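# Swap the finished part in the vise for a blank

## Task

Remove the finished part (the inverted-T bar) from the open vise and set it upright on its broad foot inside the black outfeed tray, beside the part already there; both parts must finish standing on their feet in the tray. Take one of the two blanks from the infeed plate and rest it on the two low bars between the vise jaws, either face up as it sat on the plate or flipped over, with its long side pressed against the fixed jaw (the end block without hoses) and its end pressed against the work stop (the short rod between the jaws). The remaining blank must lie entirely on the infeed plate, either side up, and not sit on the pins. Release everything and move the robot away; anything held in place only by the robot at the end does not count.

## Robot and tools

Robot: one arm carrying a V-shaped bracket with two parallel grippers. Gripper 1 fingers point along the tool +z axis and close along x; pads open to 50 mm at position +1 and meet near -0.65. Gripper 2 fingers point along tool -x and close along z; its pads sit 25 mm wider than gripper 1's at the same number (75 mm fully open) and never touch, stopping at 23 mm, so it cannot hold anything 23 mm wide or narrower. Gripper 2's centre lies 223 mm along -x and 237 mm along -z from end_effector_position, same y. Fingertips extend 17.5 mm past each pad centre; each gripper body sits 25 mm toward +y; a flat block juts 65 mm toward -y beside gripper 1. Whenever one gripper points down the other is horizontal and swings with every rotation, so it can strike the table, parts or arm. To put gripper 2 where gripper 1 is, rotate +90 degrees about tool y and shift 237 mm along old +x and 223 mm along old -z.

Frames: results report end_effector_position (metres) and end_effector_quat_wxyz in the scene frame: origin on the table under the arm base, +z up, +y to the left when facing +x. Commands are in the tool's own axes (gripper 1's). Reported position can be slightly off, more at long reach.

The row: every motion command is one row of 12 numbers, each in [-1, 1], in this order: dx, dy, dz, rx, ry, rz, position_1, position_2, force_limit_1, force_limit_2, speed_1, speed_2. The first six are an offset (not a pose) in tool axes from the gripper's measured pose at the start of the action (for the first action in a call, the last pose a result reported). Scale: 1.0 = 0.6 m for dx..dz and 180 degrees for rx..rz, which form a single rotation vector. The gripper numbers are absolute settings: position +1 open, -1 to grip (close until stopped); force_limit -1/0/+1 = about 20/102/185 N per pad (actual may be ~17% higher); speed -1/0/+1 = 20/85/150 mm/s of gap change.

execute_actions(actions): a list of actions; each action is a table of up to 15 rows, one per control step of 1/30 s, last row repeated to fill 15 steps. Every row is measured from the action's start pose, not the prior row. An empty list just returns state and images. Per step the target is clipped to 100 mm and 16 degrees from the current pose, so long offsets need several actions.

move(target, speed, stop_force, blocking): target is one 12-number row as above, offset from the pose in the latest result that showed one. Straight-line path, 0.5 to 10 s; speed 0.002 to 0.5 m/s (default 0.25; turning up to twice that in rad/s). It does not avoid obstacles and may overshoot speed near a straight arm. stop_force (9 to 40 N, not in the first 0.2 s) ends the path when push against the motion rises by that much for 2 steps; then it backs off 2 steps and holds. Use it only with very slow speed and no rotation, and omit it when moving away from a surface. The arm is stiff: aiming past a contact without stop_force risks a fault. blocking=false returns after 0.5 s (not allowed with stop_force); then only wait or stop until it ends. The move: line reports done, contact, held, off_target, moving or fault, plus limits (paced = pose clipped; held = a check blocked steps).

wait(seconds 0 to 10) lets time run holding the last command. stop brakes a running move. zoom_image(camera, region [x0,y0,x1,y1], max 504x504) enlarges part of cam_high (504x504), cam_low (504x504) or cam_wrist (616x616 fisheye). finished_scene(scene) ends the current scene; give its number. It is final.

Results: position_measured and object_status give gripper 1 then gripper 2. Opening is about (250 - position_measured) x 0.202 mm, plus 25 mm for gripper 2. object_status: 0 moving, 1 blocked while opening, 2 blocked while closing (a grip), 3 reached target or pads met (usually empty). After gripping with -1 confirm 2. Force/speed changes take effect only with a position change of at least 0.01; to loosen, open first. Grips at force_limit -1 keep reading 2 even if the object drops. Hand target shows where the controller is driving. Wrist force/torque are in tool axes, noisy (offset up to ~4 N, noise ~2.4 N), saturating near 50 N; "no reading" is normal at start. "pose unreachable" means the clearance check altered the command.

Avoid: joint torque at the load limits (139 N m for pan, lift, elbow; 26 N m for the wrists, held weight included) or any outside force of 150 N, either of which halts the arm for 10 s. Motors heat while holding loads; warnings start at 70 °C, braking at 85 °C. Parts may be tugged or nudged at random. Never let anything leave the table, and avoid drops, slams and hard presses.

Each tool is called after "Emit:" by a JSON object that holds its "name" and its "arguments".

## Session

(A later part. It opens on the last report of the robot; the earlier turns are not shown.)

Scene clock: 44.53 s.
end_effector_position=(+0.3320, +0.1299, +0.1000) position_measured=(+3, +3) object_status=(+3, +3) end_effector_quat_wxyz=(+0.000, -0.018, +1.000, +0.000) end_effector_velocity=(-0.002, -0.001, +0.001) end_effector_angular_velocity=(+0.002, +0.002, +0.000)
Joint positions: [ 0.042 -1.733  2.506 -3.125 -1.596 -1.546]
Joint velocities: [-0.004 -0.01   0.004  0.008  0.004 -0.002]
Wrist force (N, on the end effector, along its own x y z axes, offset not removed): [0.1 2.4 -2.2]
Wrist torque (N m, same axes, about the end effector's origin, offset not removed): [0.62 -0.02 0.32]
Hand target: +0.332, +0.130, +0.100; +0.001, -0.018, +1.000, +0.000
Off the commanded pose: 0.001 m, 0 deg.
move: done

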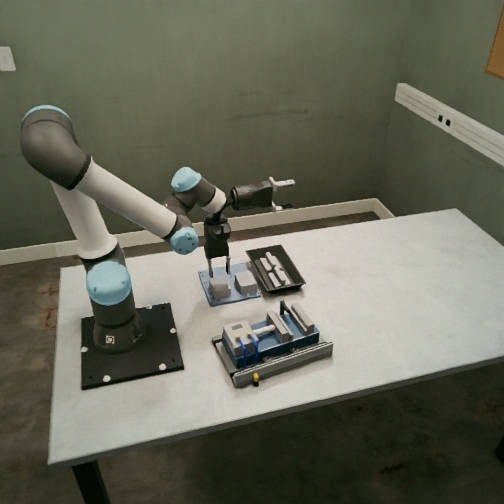

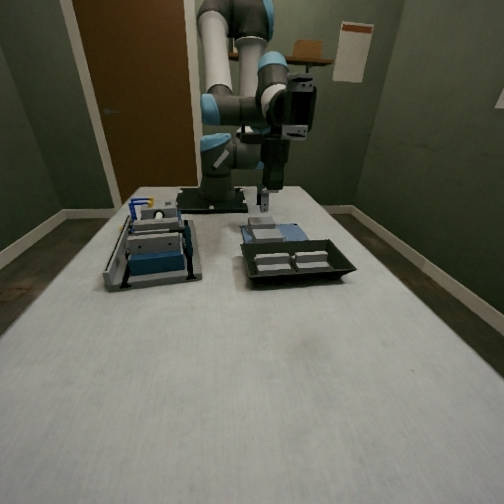

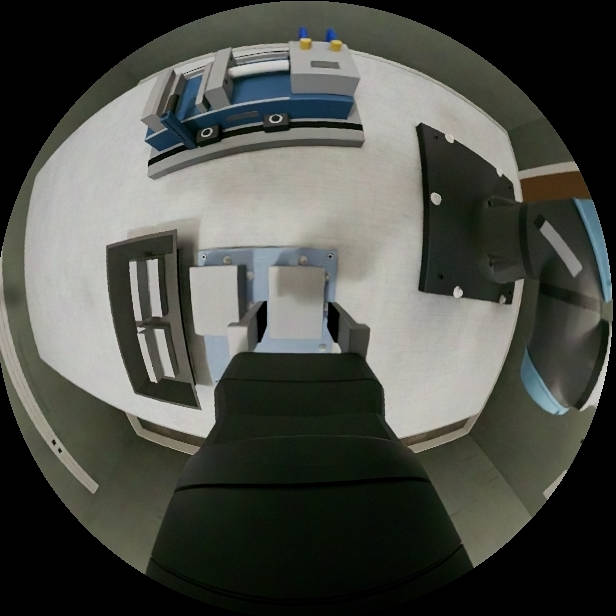

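Emit:
{"name": "move", "arguments": {"target": [-0.227,-0.2377,-0.227,0.3536,0,-0.3536,1,0.8,0,0,0,0], "speed": 0.5}}

Emit:
{"name": "move", "arguments": {"target": [-0.1805,-0.2223,-0.1555,0.3536,0,-0.3536,1,0.8,0,0,0,0], "speed": 0.5}}

Scene clock: 50.90 s.
end_effector_position=(+0.4730, -0.0076, +0.2363) position_measured=(+3, +32) object_status=(+3, +3) end_effector_quat_wxyz=(+0.009, -0.512, +0.698, -0.500) end_effector_velocity=(+0.001, -0.001, +0.001) end_effector_angular_velocity=(-0.005, -0.002, +0.012)
Joint positions: [ 0.042 -1.733  2.505 -3.125 -1.596 -3.116]
Joint velocities: [-0.01  -0.006  0.006 -0.001  0.012 -0.019]
Wrist force (N, on the end effector, along its own x y z axes, offset not removed): [-0.3 3.1 -3.8]
Wrist torque (N m, same axes, about the end effector's origin, offset not removed): [0.75 0.01 0.21]
Hand target: +0.473, -0.008, +0.236; +0.009, -0.512, +0.698, -0.500
Off the commanded pose: 0.000 m, 0 deg.
move: done

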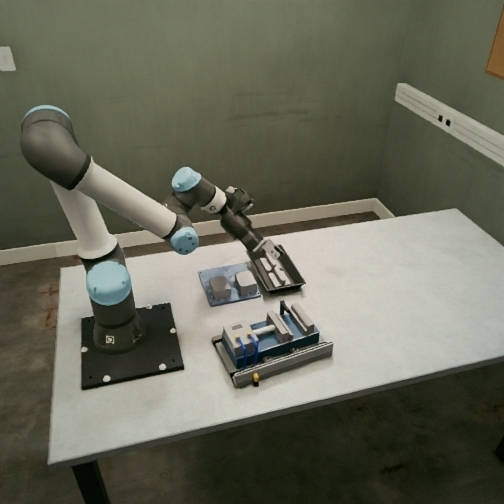

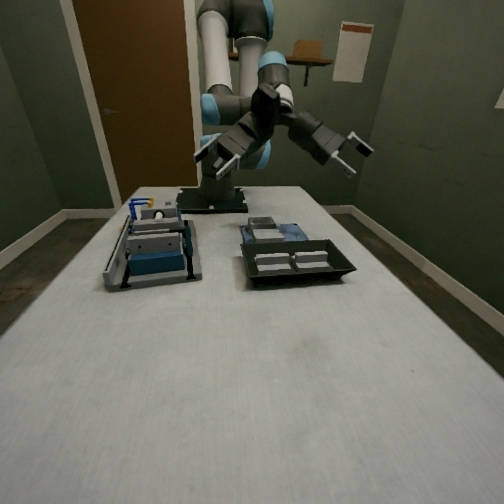

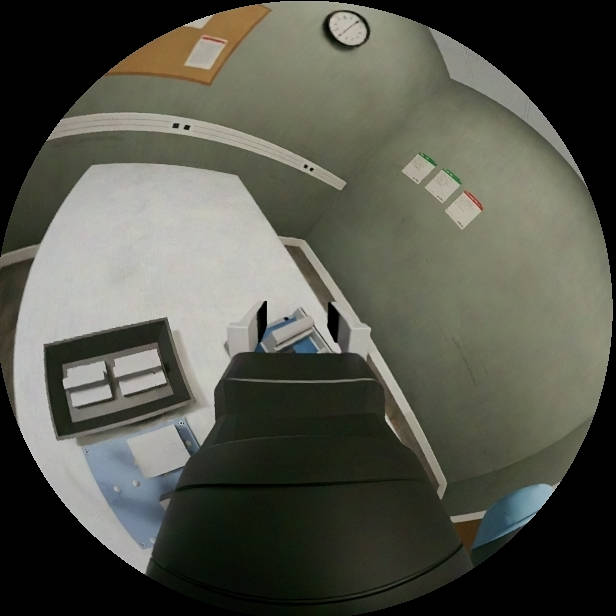

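Scene clock: 53.20 s.
end_effector_position=(+0.5696, +0.1384, +0.3230) position_measured=(+3, +32) object_status=(+3, +3) end_effector_quat_wxyz=(-0.012, +0.707, +0.011, +0.707) end_effector_velocity=(+0.001, +0.001, +0.000) end_effector_angular_velocity=(-0.007, +0.005, +0.013)
Joint positions: [-0.138 -1.752  2.57  -3.166 -1.47  -4.814]
Joint velocities: [-0.01  -0.007 -0.004  0.017  0.01  -0.022]
Wrist force (N, on the end effector, along its own x y z axes, offset not removed): [0.7 3.5 -3.6]
Wrist torque (N m, same axes, about the end effector's origin, offset not removed): [0.90 -0.22 0.23]
Hand target: +0.570, +0.138, +0.323; -0.012, +0.707, +0.012, +0.707
Off the commanded pose: 0.000 m, 0 deg.
move: done

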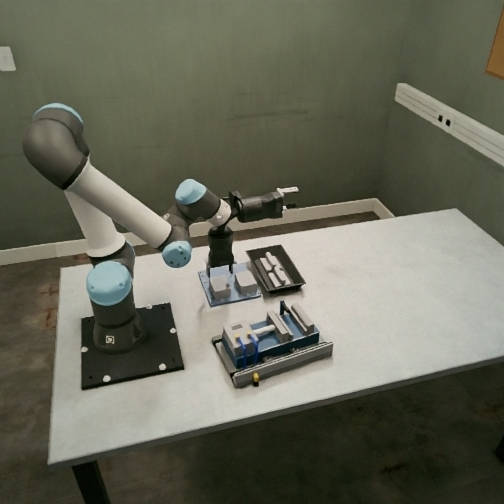

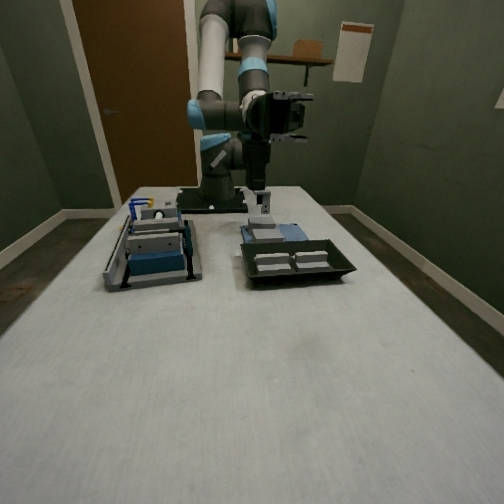

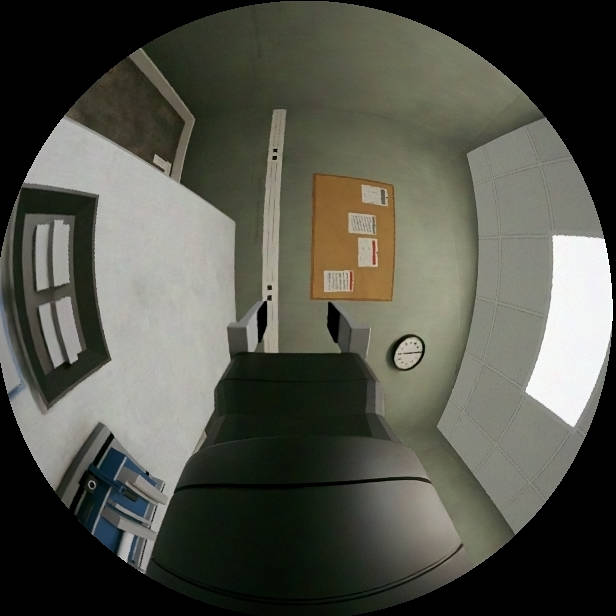

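Emit:
{"name": "move", "arguments": {"target": [-0.092,0,0.001,0,0,0,1,0.8,0,0,0,0], "speed": 0.08, "stop_force": 15}}

Emit:
{"name": "execute_actions", "arguments": {"actions": [[[0,0,0,0,0,0,1,-1,0,0.2,0,-0.3]]]}}

Emit:
{"name": "zoom_image", "arguments": {"camera": "cam_high", "region": [190, 240, 270, 320]}}

Scene clock: 56.60 s.
end_effector_position=(+0.5703, +0.1386, +0.2681) position_measured=(+3, +32) object_status=(+3, +3) end_effector_quat_wxyz=(-0.012, +0.707, +0.011, +0.707) end_effector_velocity=(+0.000, +0.000, -0.003) end_effector_angular_velocity=(+0.000, -0.001, -0.000)
Joint positions: [-0.138 -1.546  2.636 -3.437 -1.47  -4.813]
Joint velocities: [ 0.001  0.016  0.002 -0.02  -0.     0.001]
Wrist force (N, on the end effector, along its own x y z axes, offset not removed): [0.1 3.1 -3.6]
Wrist torque (N m, same axes, about the end effector's origin, offset not removed): [0.70 -0.04 0.25]
Hand target: +0.570, +0.139, +0.268; -0.012, +0.707, +0.011, +0.707
Off the commanded pose: 0.000 m, 0 deg.
move: done

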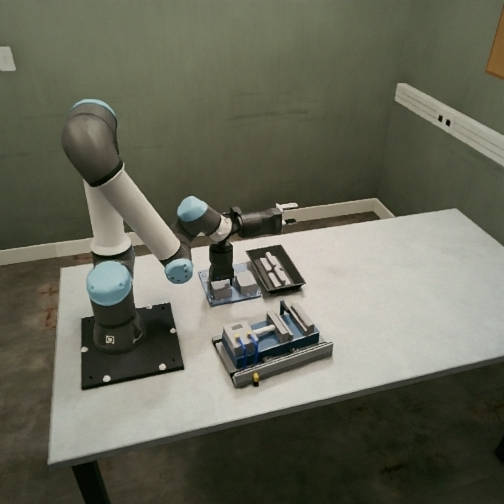

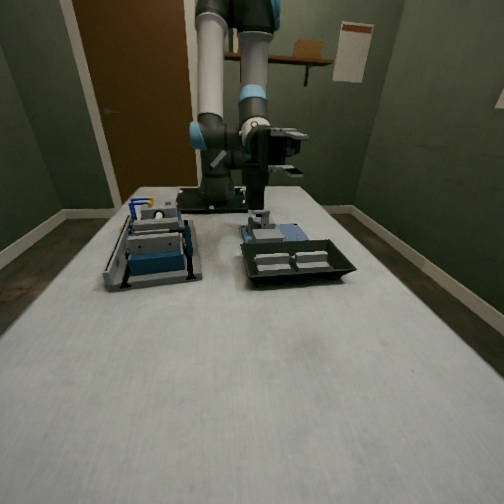

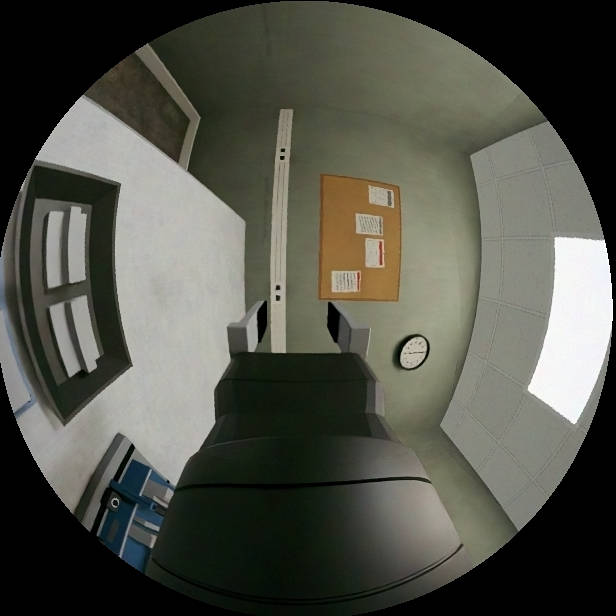

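Scene clock: 57.10 s.
end_effector_position=(+0.5702, +0.1386, +0.2681) position_measured=(+3, +105) object_status=(+3, +2) end_effector_quat_wxyz=(-0.012, +0.707, +0.011, +0.707) end_effector_velocity=(-0.000, +0.000, -0.000) end_effector_angular_velocity=(+0.001, +0.001, -0.000)
Joint positions: [-0.138 -1.546  2.636 -3.437 -1.47  -4.813]
Joint velocities: [ 0.    -0.    -0.     0.001 -0.     0.001]
Wrist force (N, on the end effector, along its own x y z axes, offset not removed): [-4.2 3.1 -4.2]
Wrist torque (N m, same axes, about the end effector's origin, offset not removed): [0.64 0.90 0.27]
Hand target: +0.570, +0.139, +0.268; -0.012, +0.707, +0.011, +0.707
Off the commanded pose: 0.000 m, 0 deg.

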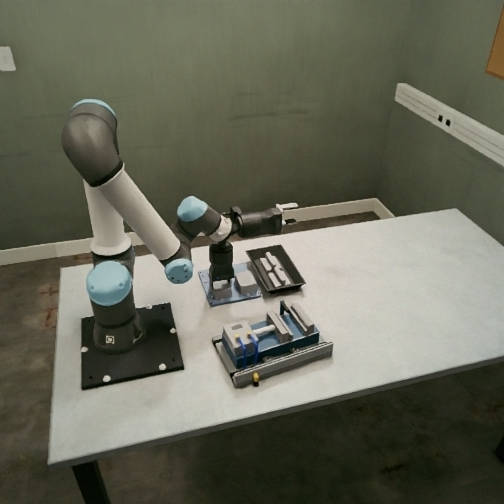

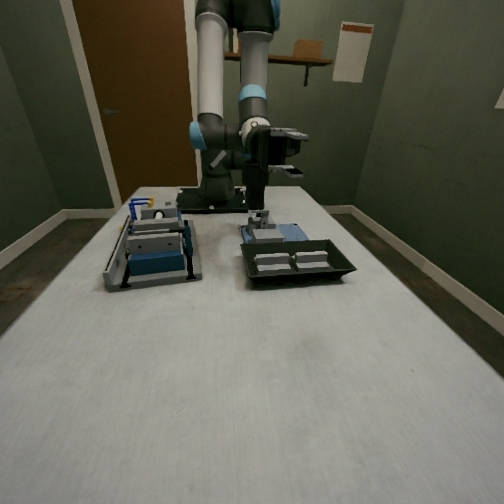

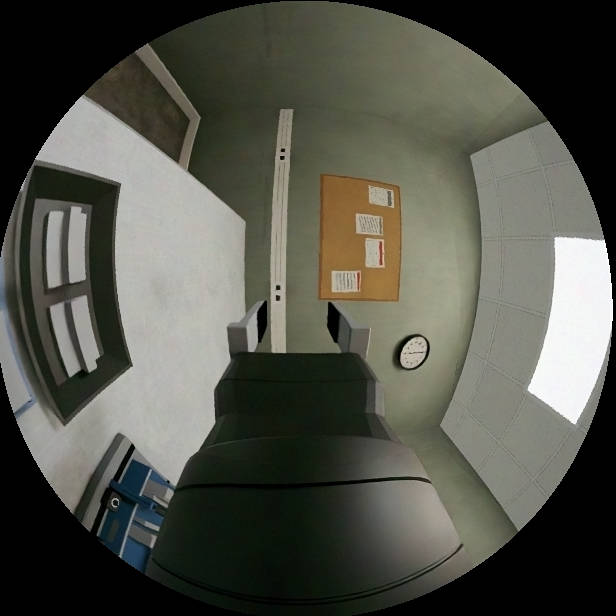

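Region (190, 240, 270, 320) of cam_high's 504x504 image, scaled by 6.300, with more detail than that image has.

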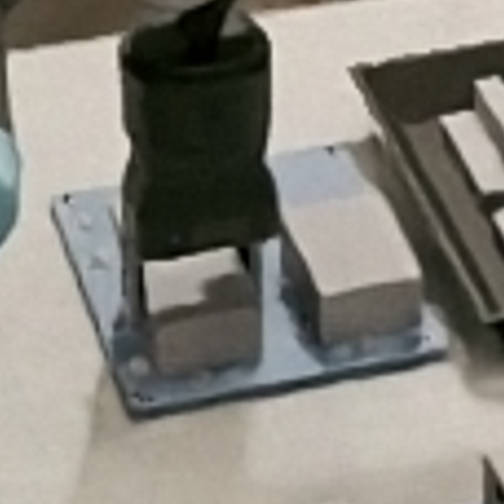

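Emit:
{"name": "move", "arguments": {"target": [0.205,0,0,0,0,0,1,-1,0,0.2,0,-0.3]}}

Emit:
{"name": "move", "arguments": {"target": [0,0.4415,0.228,0.0328,0,0,1,-1,0,0.2,0,-0.3], "speed": 0.3}}

Scene clock: 61.07 s.
end_effector_position=(+0.5700, +0.1382, +0.3906) position_measured=(+3, +105) object_status=(+3, +2) end_effector_quat_wxyz=(-0.012, +0.706, +0.011, +0.708) end_effector_velocity=(+0.001, -0.001, +0.002) end_effector_angular_velocity=(-0.000, +0.010, +0.001)
Joint positions: [-0.138 -1.919  2.455 -2.884 -1.47  -4.814]
Joint velocities: [-0.002 -0.009 -0.012  0.032  0.001 -0.003]
Wrist force (N, on the end effector, along its own x y z axes, offset not removed): [-3.6 1.4 -2.9]
Wrist torque (N m, same axes, about the end effector's origin, offset not removed): [0.36 0.70 0.27]
Hand target: +0.570, +0.138, +0.391; -0.012, +0.707, +0.011, +0.707
Off the commanded pose: 0.001 m, 0 deg.
move: done

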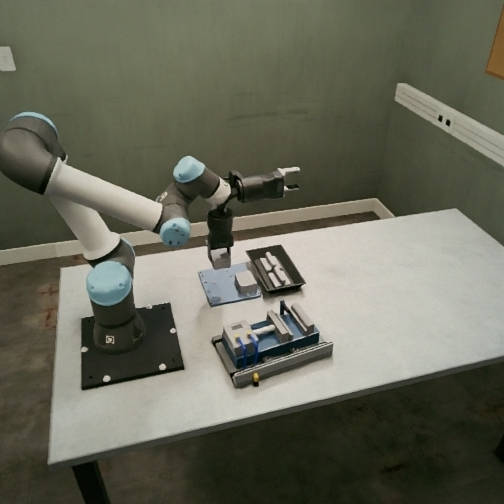

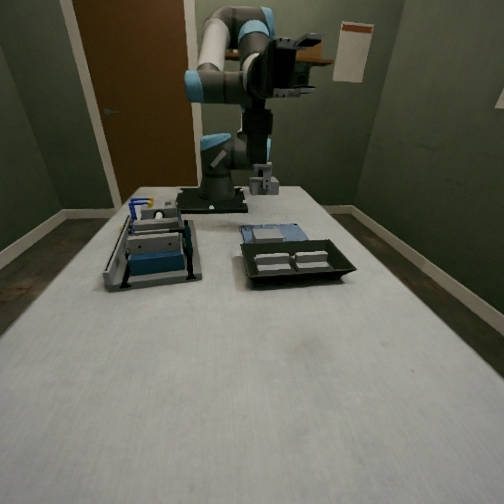

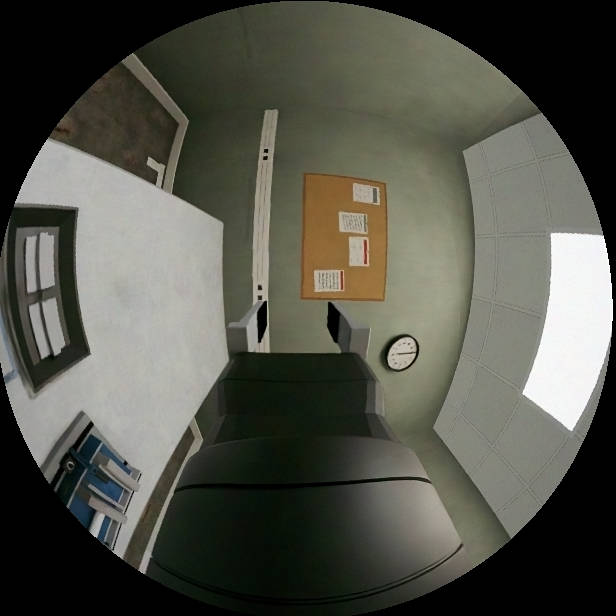

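Scene clock: 62.77 s.
end_effector_position=(+0.7153, -0.1214, +0.3902) position_measured=(+3, +105) object_status=(+3, +2) end_effector_quat_wxyz=(-0.049, +0.705, +0.048, +0.706) end_effector_velocity=(+0.002, -0.002, -0.001) end_effector_angular_velocity=(+0.000, +0.002, +0.002)
Joint positions: [-0.73  -1.495  2.061 -2.724 -1.019 -5.379]
Joint velocities: [-0.001  0.007 -0.008  0.005  0.    -0.003]
Wrist force (N, on the end effector, along its own x y z axes, offset not removed): [-4.0 2.2 -3.5]
Wrist torque (N m, same axes, about the end effector's origin, offset not removed): [0.57 0.84 0.33]
Hand target: +0.716, -0.122, +0.390; -0.049, +0.705, +0.048, +0.706
Off the commanded pose: 0.001 m, 0 deg.
move: done

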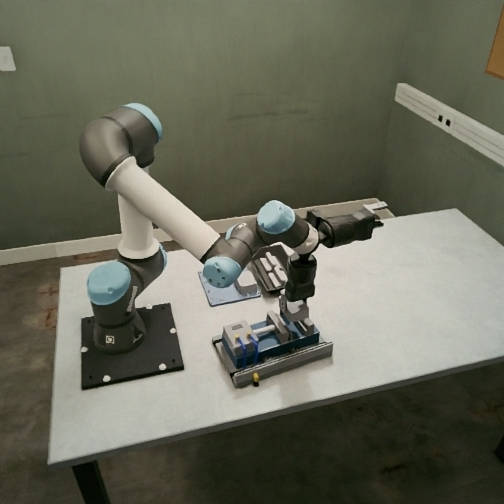

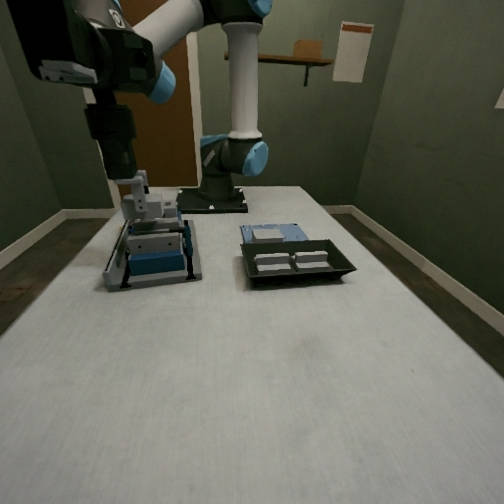

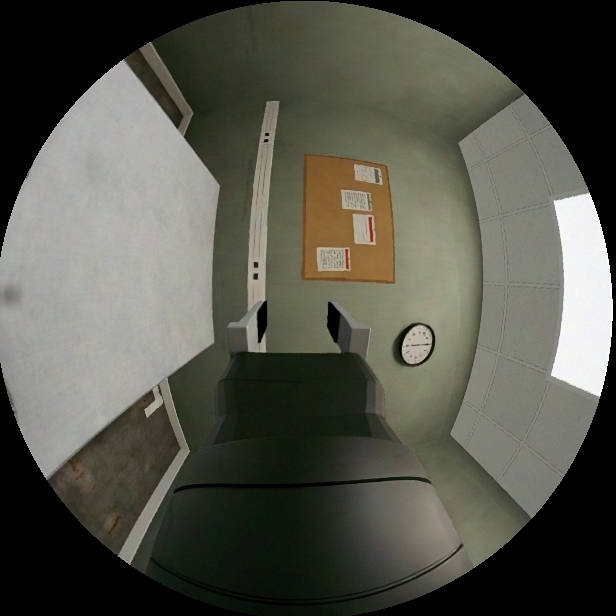

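Emit:
{"name": "move", "arguments": {"target": [-0.054,0.002,0,0,0,0,1,-1,0,0.2,0,-0.3], "speed": 0.06, "stop_force": 15}}

Emit:
{"name": "move", "arguments": {"target": [-0.04,0,0,0,0,0,1,-1,0,0.2,0,-0.3], "speed": 0.006, "stop_force": 9}}

Emit:
{"name": "zoom_image", "arguments": {"camera": "cam_low", "region": [110, 180, 210, 280]}}

Scene clock: 66.17 s.
end_effector_position=(+0.7156, -0.1225, +0.3580) position_measured=(+3, +105) object_status=(+3, +2) end_effector_quat_wxyz=(-0.049, +0.705, +0.048, +0.706) end_effector_velocity=(-0.000, -0.000, -0.001) end_effector_angular_velocity=(-0.000, -0.002, -0.001)
Joint positions: [-0.732 -1.444  2.104 -2.816 -1.018 -5.381]
Joint velocities: [-0.     0.003  0.003 -0.008  0.001  0.002]
Wrist force (N, on the end effector, along its own x y z axes, offset not removed): [-3.2 1.3 -4.1]
Wrist torque (N m, same axes, about the end effector's origin, offset not removed): [0.19 0.55 0.27]
Hand target: +0.716, -0.123, +0.358; -0.049, +0.705, +0.048, +0.706
Off the commanded pose: 0.000 m, 0 deg.
move: done

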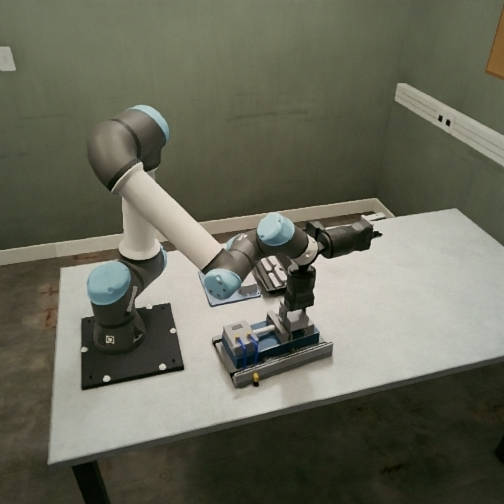

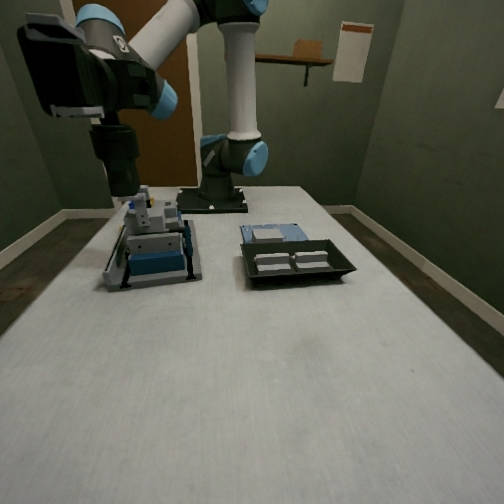

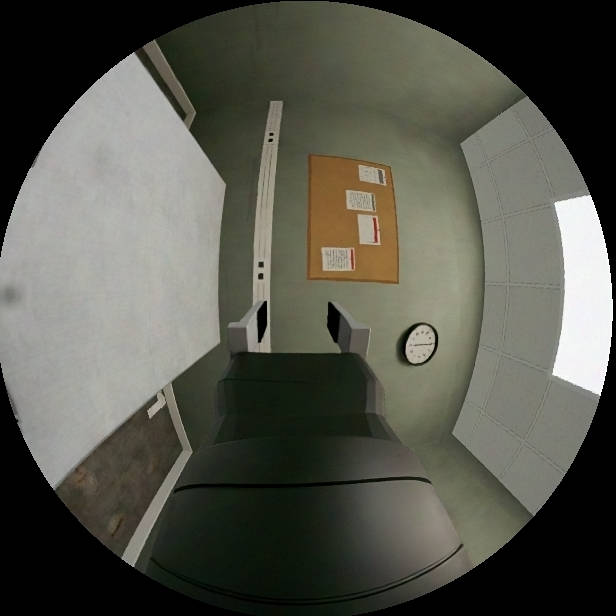

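Scene clock: 69.53 s.
end_effector_position=(+0.7156, -0.1224, +0.3402) position_measured=(+3, +105) object_status=(+3, +2) end_effector_quat_wxyz=(-0.049, +0.705, +0.048, +0.706) end_effector_velocity=(-0.000, +0.000, +0.001) end_effector_angular_velocity=(+0.002, +0.002, -0.001)
Joint positions: [-0.732 -1.413  2.125 -2.869 -1.018 -5.381]
Joint velocities: [ 0.    -0.003 -0.001  0.007 -0.     0.001]
Wrist force (N, on the end effector, along its own x y z axes, offset not removed): [31.7 1.2 -4.7]
Wrist torque (N m, same axes, about the end effector's origin, offset not removed): [0.22 -8.72 0.57]
Hand target: +0.716, -0.122, +0.340; -0.049, +0.705, +0.048, +0.706
Off the commanded pose: 0.006 m, 0 deg.
move: contact

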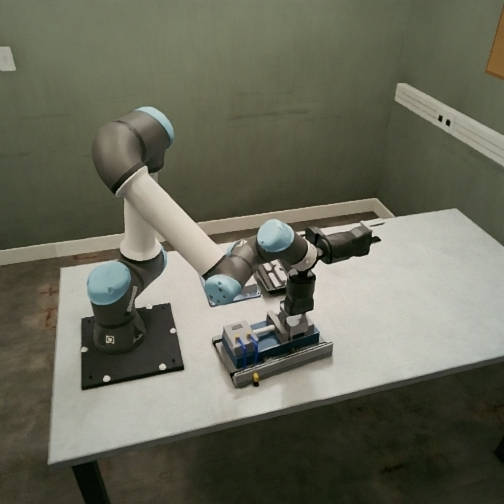

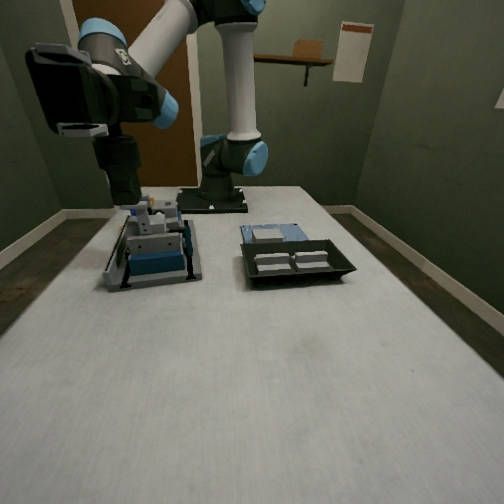

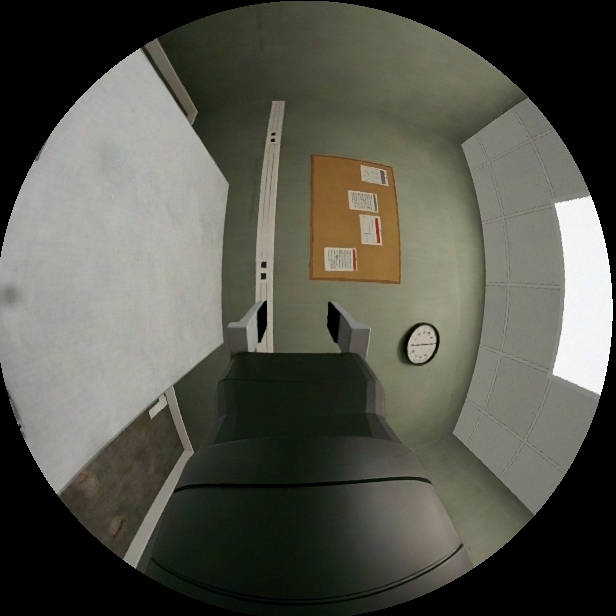

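Region (110, 180, 210, 280) of cam_low's 504x504 image, scaled by 5.040, with more detail than that image has.

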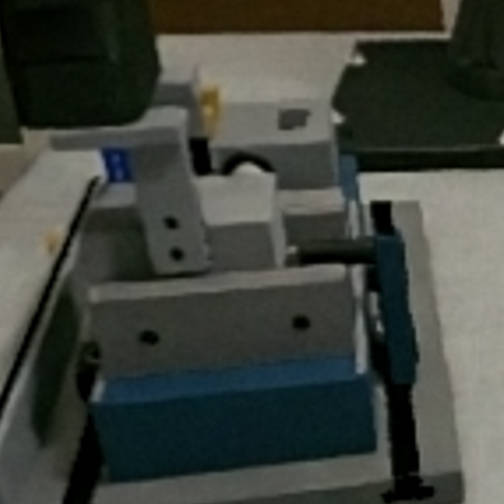

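Emit:
{"name": "execute_actions", "arguments": {"actions": [[[0.0015,0,0,0,0,0,1,-1,0,0.2,0,-0.3],[0.0015,0,0,0,0,0,1,-1,0,0.2,0,-0.3],[0.0015,0,0,0,0,0,1,-1,0,0.2,0,-0.3],[0.0015,-0.002,0,0,0,0,1,-1,0,0.2,0,-0.3],[0.0015,-0.004,0,0,0,0,1,-1,0,0.2,0,-0.3],[0.0015,-0.005,0,0,0,0,1,-1,0,0.2,0,-0.3]]]}}

Emit:
{"name": "move", "arguments": {"target": [0,0,0.012,0,0,0,1,-1,0,0.2,0,-0.3], "speed": 0.003, "stop_force": 9}}

Scene clock: 72.87 s.
end_effector_position=(+0.7152, -0.1197, +0.3411) position_measured=(+3, +105) object_status=(+3, +2) end_effector_quat_wxyz=(-0.048, +0.705, +0.048, +0.706) end_effector_velocity=(-0.000, +0.002, +0.000) end_effector_angular_velocity=(+0.000, -0.000, +0.001)
Joint positions: [-0.728 -1.417  2.128 -2.869 -1.02  -5.377]
Joint velocities: [ 0.003 -0.002  0.003 -0.002 -0.001  0.003]
Wrist force (N, on the end effector, along its own x y z axes, offset not removed): [-3.3 1.2 -3.9]
Wrist torque (N m, same axes, about the end effector's origin, offset not removed): [0.37 0.61 0.33]
Hand target: +0.715, -0.119, +0.341; -0.049, +0.705, +0.048, +0.706
Off the commanded pose: 0.000 m, 0 deg.

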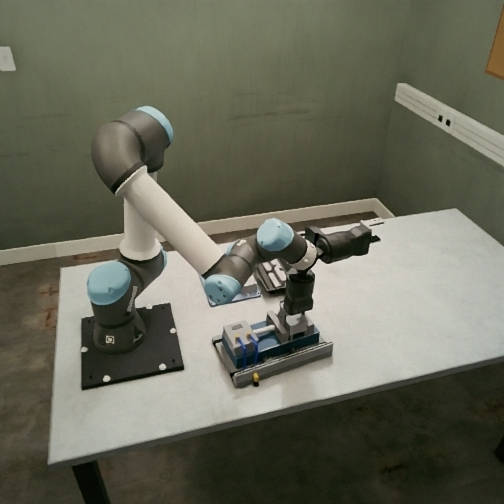

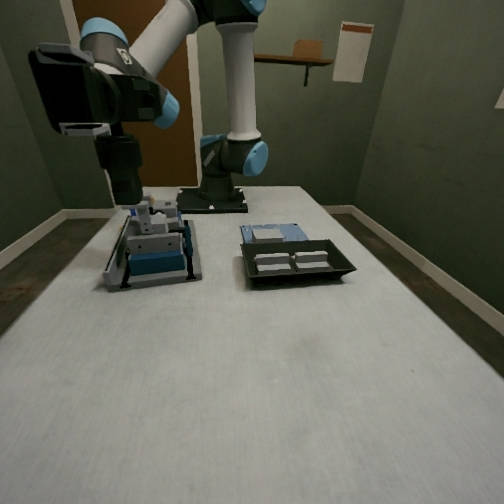

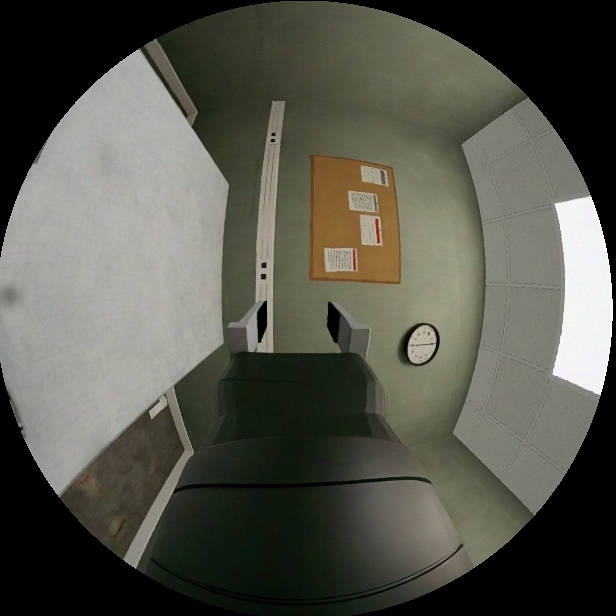

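Scene clock: 74.03 s.
end_effector_position=(+0.7176, -0.1194, +0.3411) position_measured=(+3, +105) object_status=(+3, +2) end_effector_quat_wxyz=(-0.048, +0.705, +0.048, +0.706) end_effector_velocity=(-0.001, +0.001, +0.001) end_effector_angular_velocity=(+0.000, -0.002, +0.002)
Joint positions: [-0.724 -1.412  2.122 -2.871 -1.022 -5.373]
Joint velocities: [-0.001 -0.003  0.003  0.     0.003 -0.002]
Wrist force (N, on the end effector, along its own x y z axes, offset not removed): [0.3 4.0 -23.5]
Wrist torque (N m, same axes, about the end effector's origin, offset not removed): [1.56 -4.92 -0.05]
Hand target: +0.717, -0.119, +0.341; -0.048, +0.705, +0.048, +0.706
Off the commanded pose: 0.005 m, 0 deg.
move: contact

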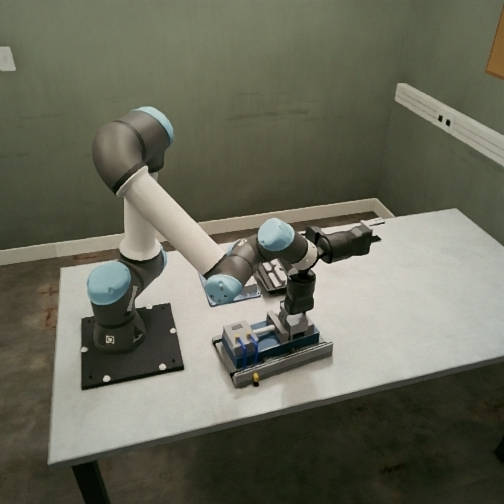

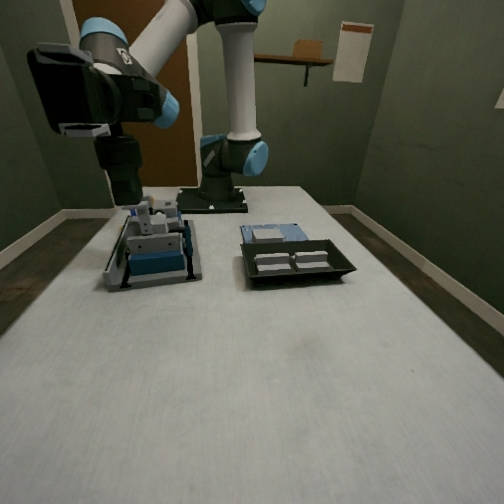

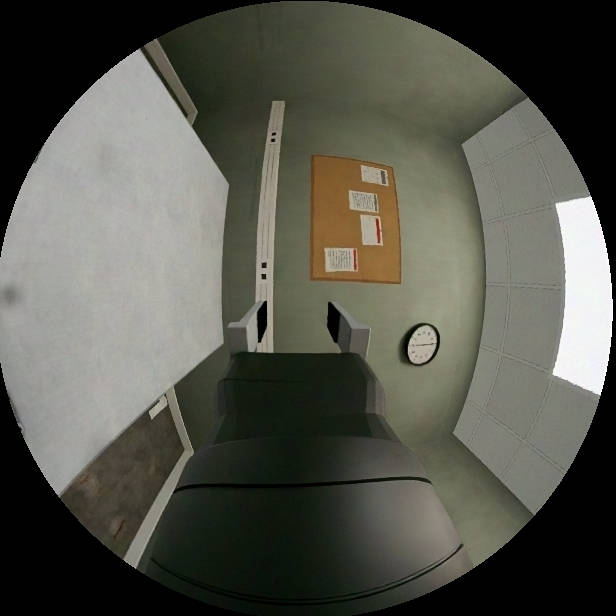

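Same pattern. Slide to the stop, release, then push from the far half.

Emit:
{"name": "move", "arguments": {"target": [0,-0.015,-0.0015,0,0,0,1,-1,0,0.2,0,-0.3], "speed": 0.003, "stop_force": 12}}

Emit:
{"name": "zoom_image", "arguments": {"camera": "cam_low", "region": [110, 180, 210, 280]}}

Scene clock: 78.27 s.
end_effector_position=(+0.7161, -0.1135, +0.3412) position_measured=(+3, +105) object_status=(+3, +2) end_effector_quat_wxyz=(-0.048, +0.705, +0.048, +0.706) end_effector_velocity=(-0.000, -0.000, +0.000) end_effector_angular_velocity=(+0.001, +0.000, +0.000)
Joint positions: [-0.716 -1.419  2.132 -2.878 -1.027 -5.365]
Joint velocities: [-0.001 -0.001  0.     0.002  0.002 -0.001]
Wrist force (N, on the end effector, along its own x y z axes, offset not removed): [-1.9 23.4 -1.8]
Wrist torque (N m, same axes, about the end effector's origin, offset not removed): [5.44 0.59 -4.63]
Hand target: +0.716, -0.114, +0.341; -0.048, +0.705, +0.048, +0.706
Off the commanded pose: 0.003 m, 0 deg.
move: contact

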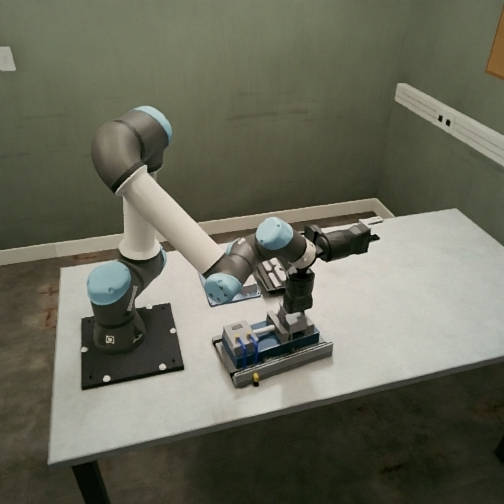

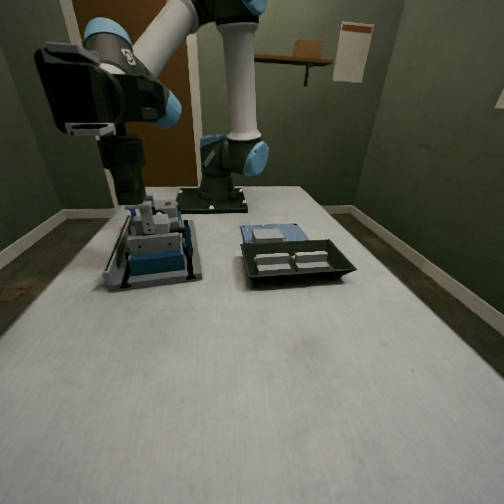

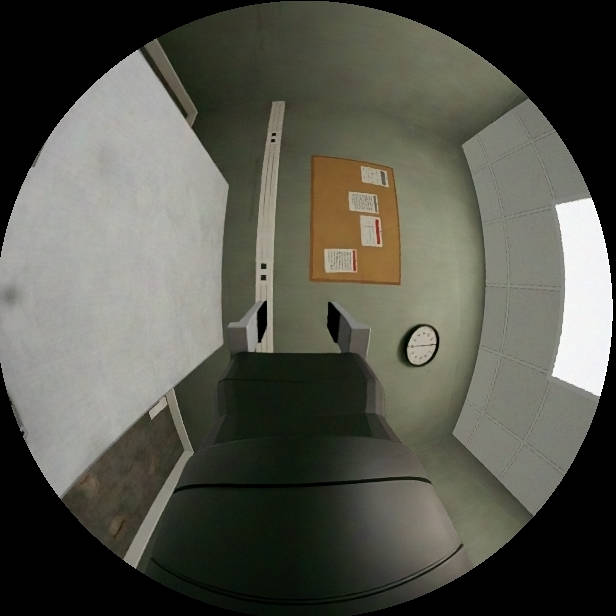

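Region (110, 180, 210, 280) of cam_low's 504x504 image, scaled by 5.040, with more detail than that image has.

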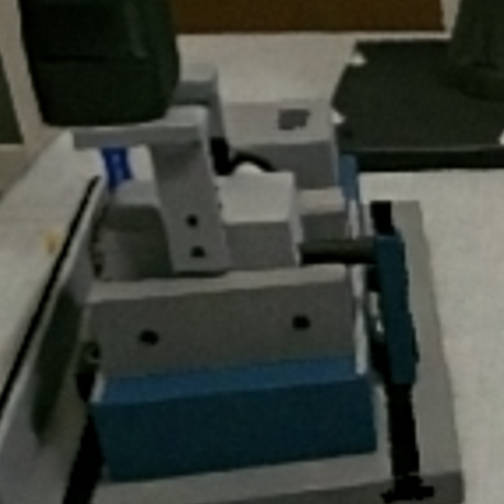

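Emit:
{"name": "execute_actions", "arguments": {"actions": [[[0,0,0,0,0,0,1,0.47,0,0.2,0,-0.3]]]}}

Emit:
{"name": "move", "arguments": {"target": [-0.002,0.028,0,0,0,0,1,0.47,0,0.2,0,-0.3], "speed": 0.06}}

Emit:
{"name": "move", "arguments": {"target": [0,-0.004,0.012,0,0,0,1,0.47,0,0.2,0,-0.3], "speed": 0.003, "stop_force": 13}}

Scene clock: 81.03 s.
end_effector_position=(+0.7161, -0.1136, +0.3412) position_measured=(+3, +83) object_status=(+3, +3) end_effector_quat_wxyz=(-0.048, +0.705, +0.048, +0.706) end_effector_velocity=(+0.000, +0.000, -0.000) end_effector_angular_velocity=(+0.001, +0.000, -0.000)
Joint positions: [-0.716 -1.419  2.132 -2.878 -1.027 -5.365]
Joint velocities: [ 0.001 -0.     0.     0.    -0.     0.001]
Wrist force (N, on the end effector, along its own x y z axes, offset not removed): [1.3 2.8 -3.7]
Wrist torque (N m, same axes, about the end effector's origin, offset not removed): [0.75 -0.39 0.27]
Hand target: +0.716, -0.114, +0.341; -0.048, +0.705, +0.048, +0.706
Off the commanded pose: 0.000 m, 0 deg.

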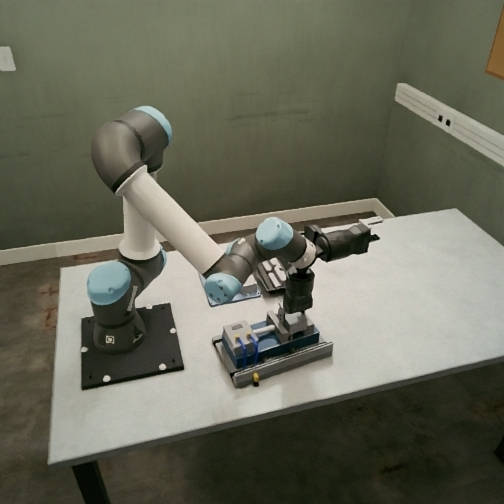

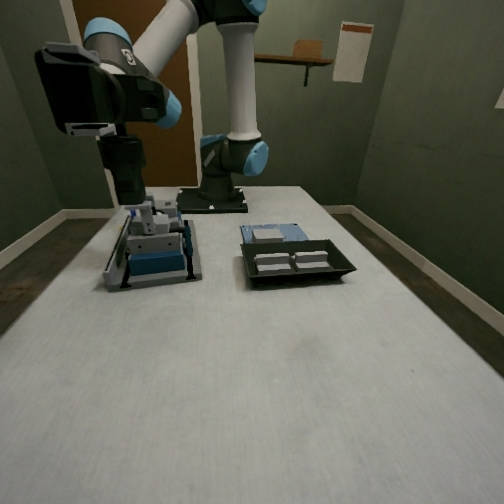

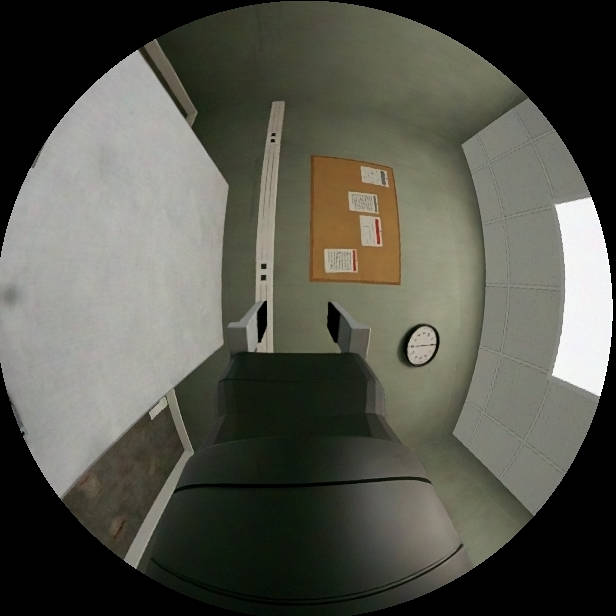

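Scene clock: 81.87 s.
end_effector_position=(+0.7184, -0.1300, +0.3400) position_measured=(+3, +83) object_status=(+3, +3) end_effector_quat_wxyz=(-0.048, +0.705, +0.048, +0.706) end_effector_velocity=(+0.000, -0.002, -0.000) end_effector_angular_velocity=(-0.001, +0.000, +0.002)
Joint positions: [-0.741 -1.402  2.111 -2.861 -1.013 -5.39 ]
Joint velocities: [-0.003  0.002 -0.003  0.004  0.002 -0.005]
Wrist force (N, on the end effector, along its own x y z axes, offset not removed): [0.1 3.3 -4.4]
Wrist torque (N m, same axes, about the end effector's origin, offset not removed): [0.74 -0.12 0.22]
Hand target: +0.718, -0.130, +0.340; -0.048, +0.705, +0.048, +0.706
Off the commanded pose: 0.000 m, 0 deg.
move: done

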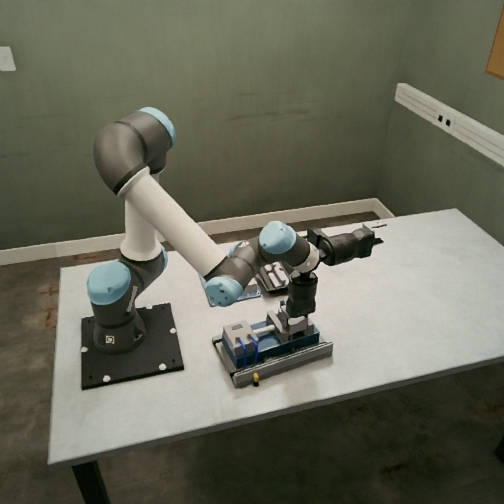

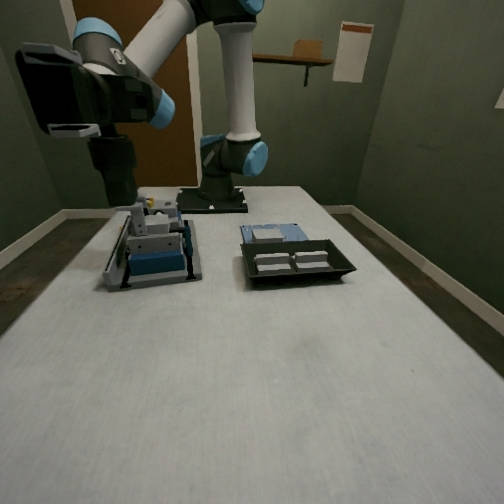

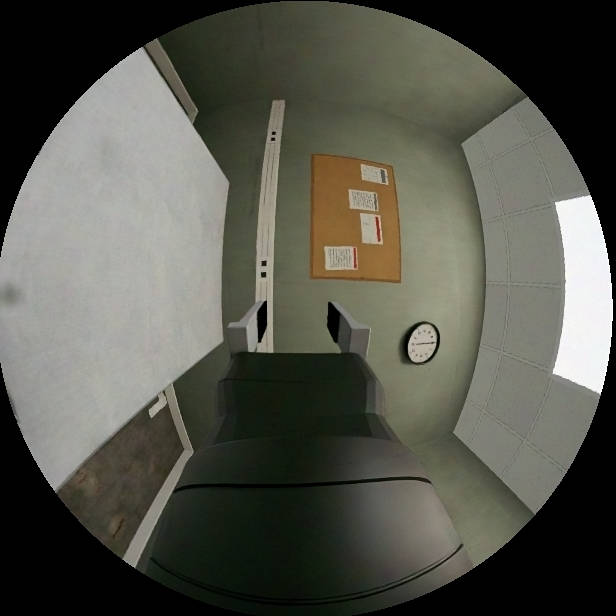

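Scene clock: 83.10 s.
end_effector_position=(+0.7208, -0.1289, +0.3400) position_measured=(+3, +83) object_status=(+3, +3) end_effector_quat_wxyz=(-0.048, +0.705, +0.048, +0.706) end_effector_velocity=(-0.001, +0.000, +0.001) end_effector_angular_velocity=(+0.001, -0.001, +0.002)
Joint positions: [-0.735 -1.397  2.106 -2.864 -1.016 -5.384]
Joint velocities: [-0.001 -0.002  0.001  0.001  0.003 -0.002]
Wrist force (N, on the end effector, along its own x y z axes, offset not removed): [10.5 6.3 -28.2]
Wrist torque (N m, same axes, about the end effector's origin, offset not removed): [1.72 -8.52 -0.65]
Hand target: +0.721, -0.129, +0.340; -0.048, +0.705, +0.048, +0.706
Off the commanded pose: 0.005 m, 0 deg.
move: contact

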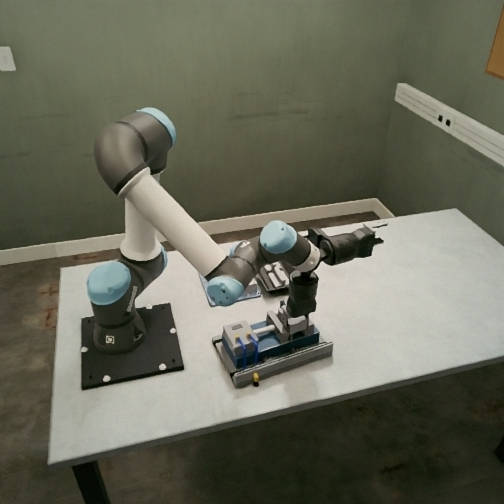

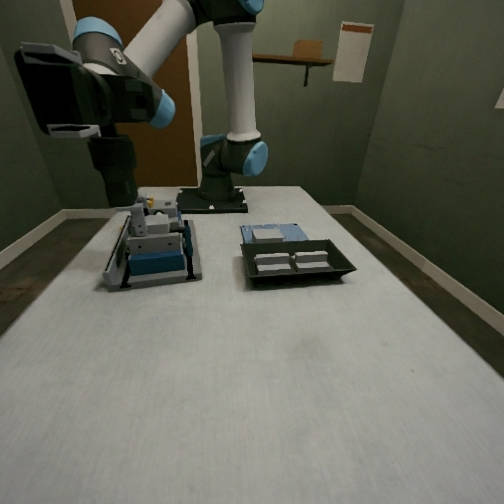

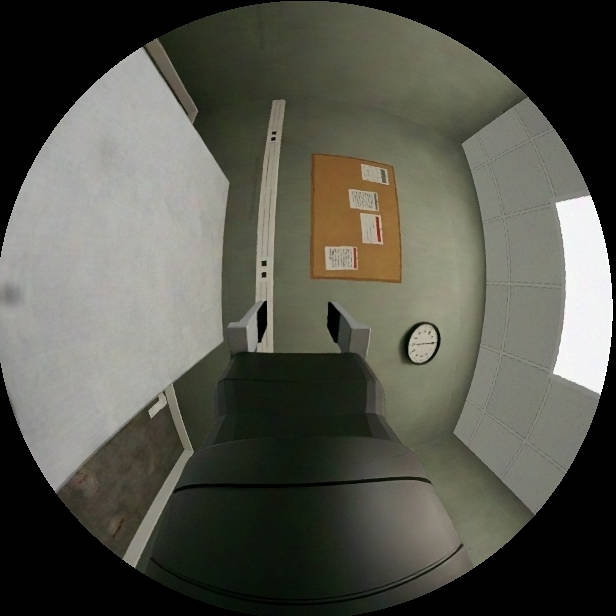

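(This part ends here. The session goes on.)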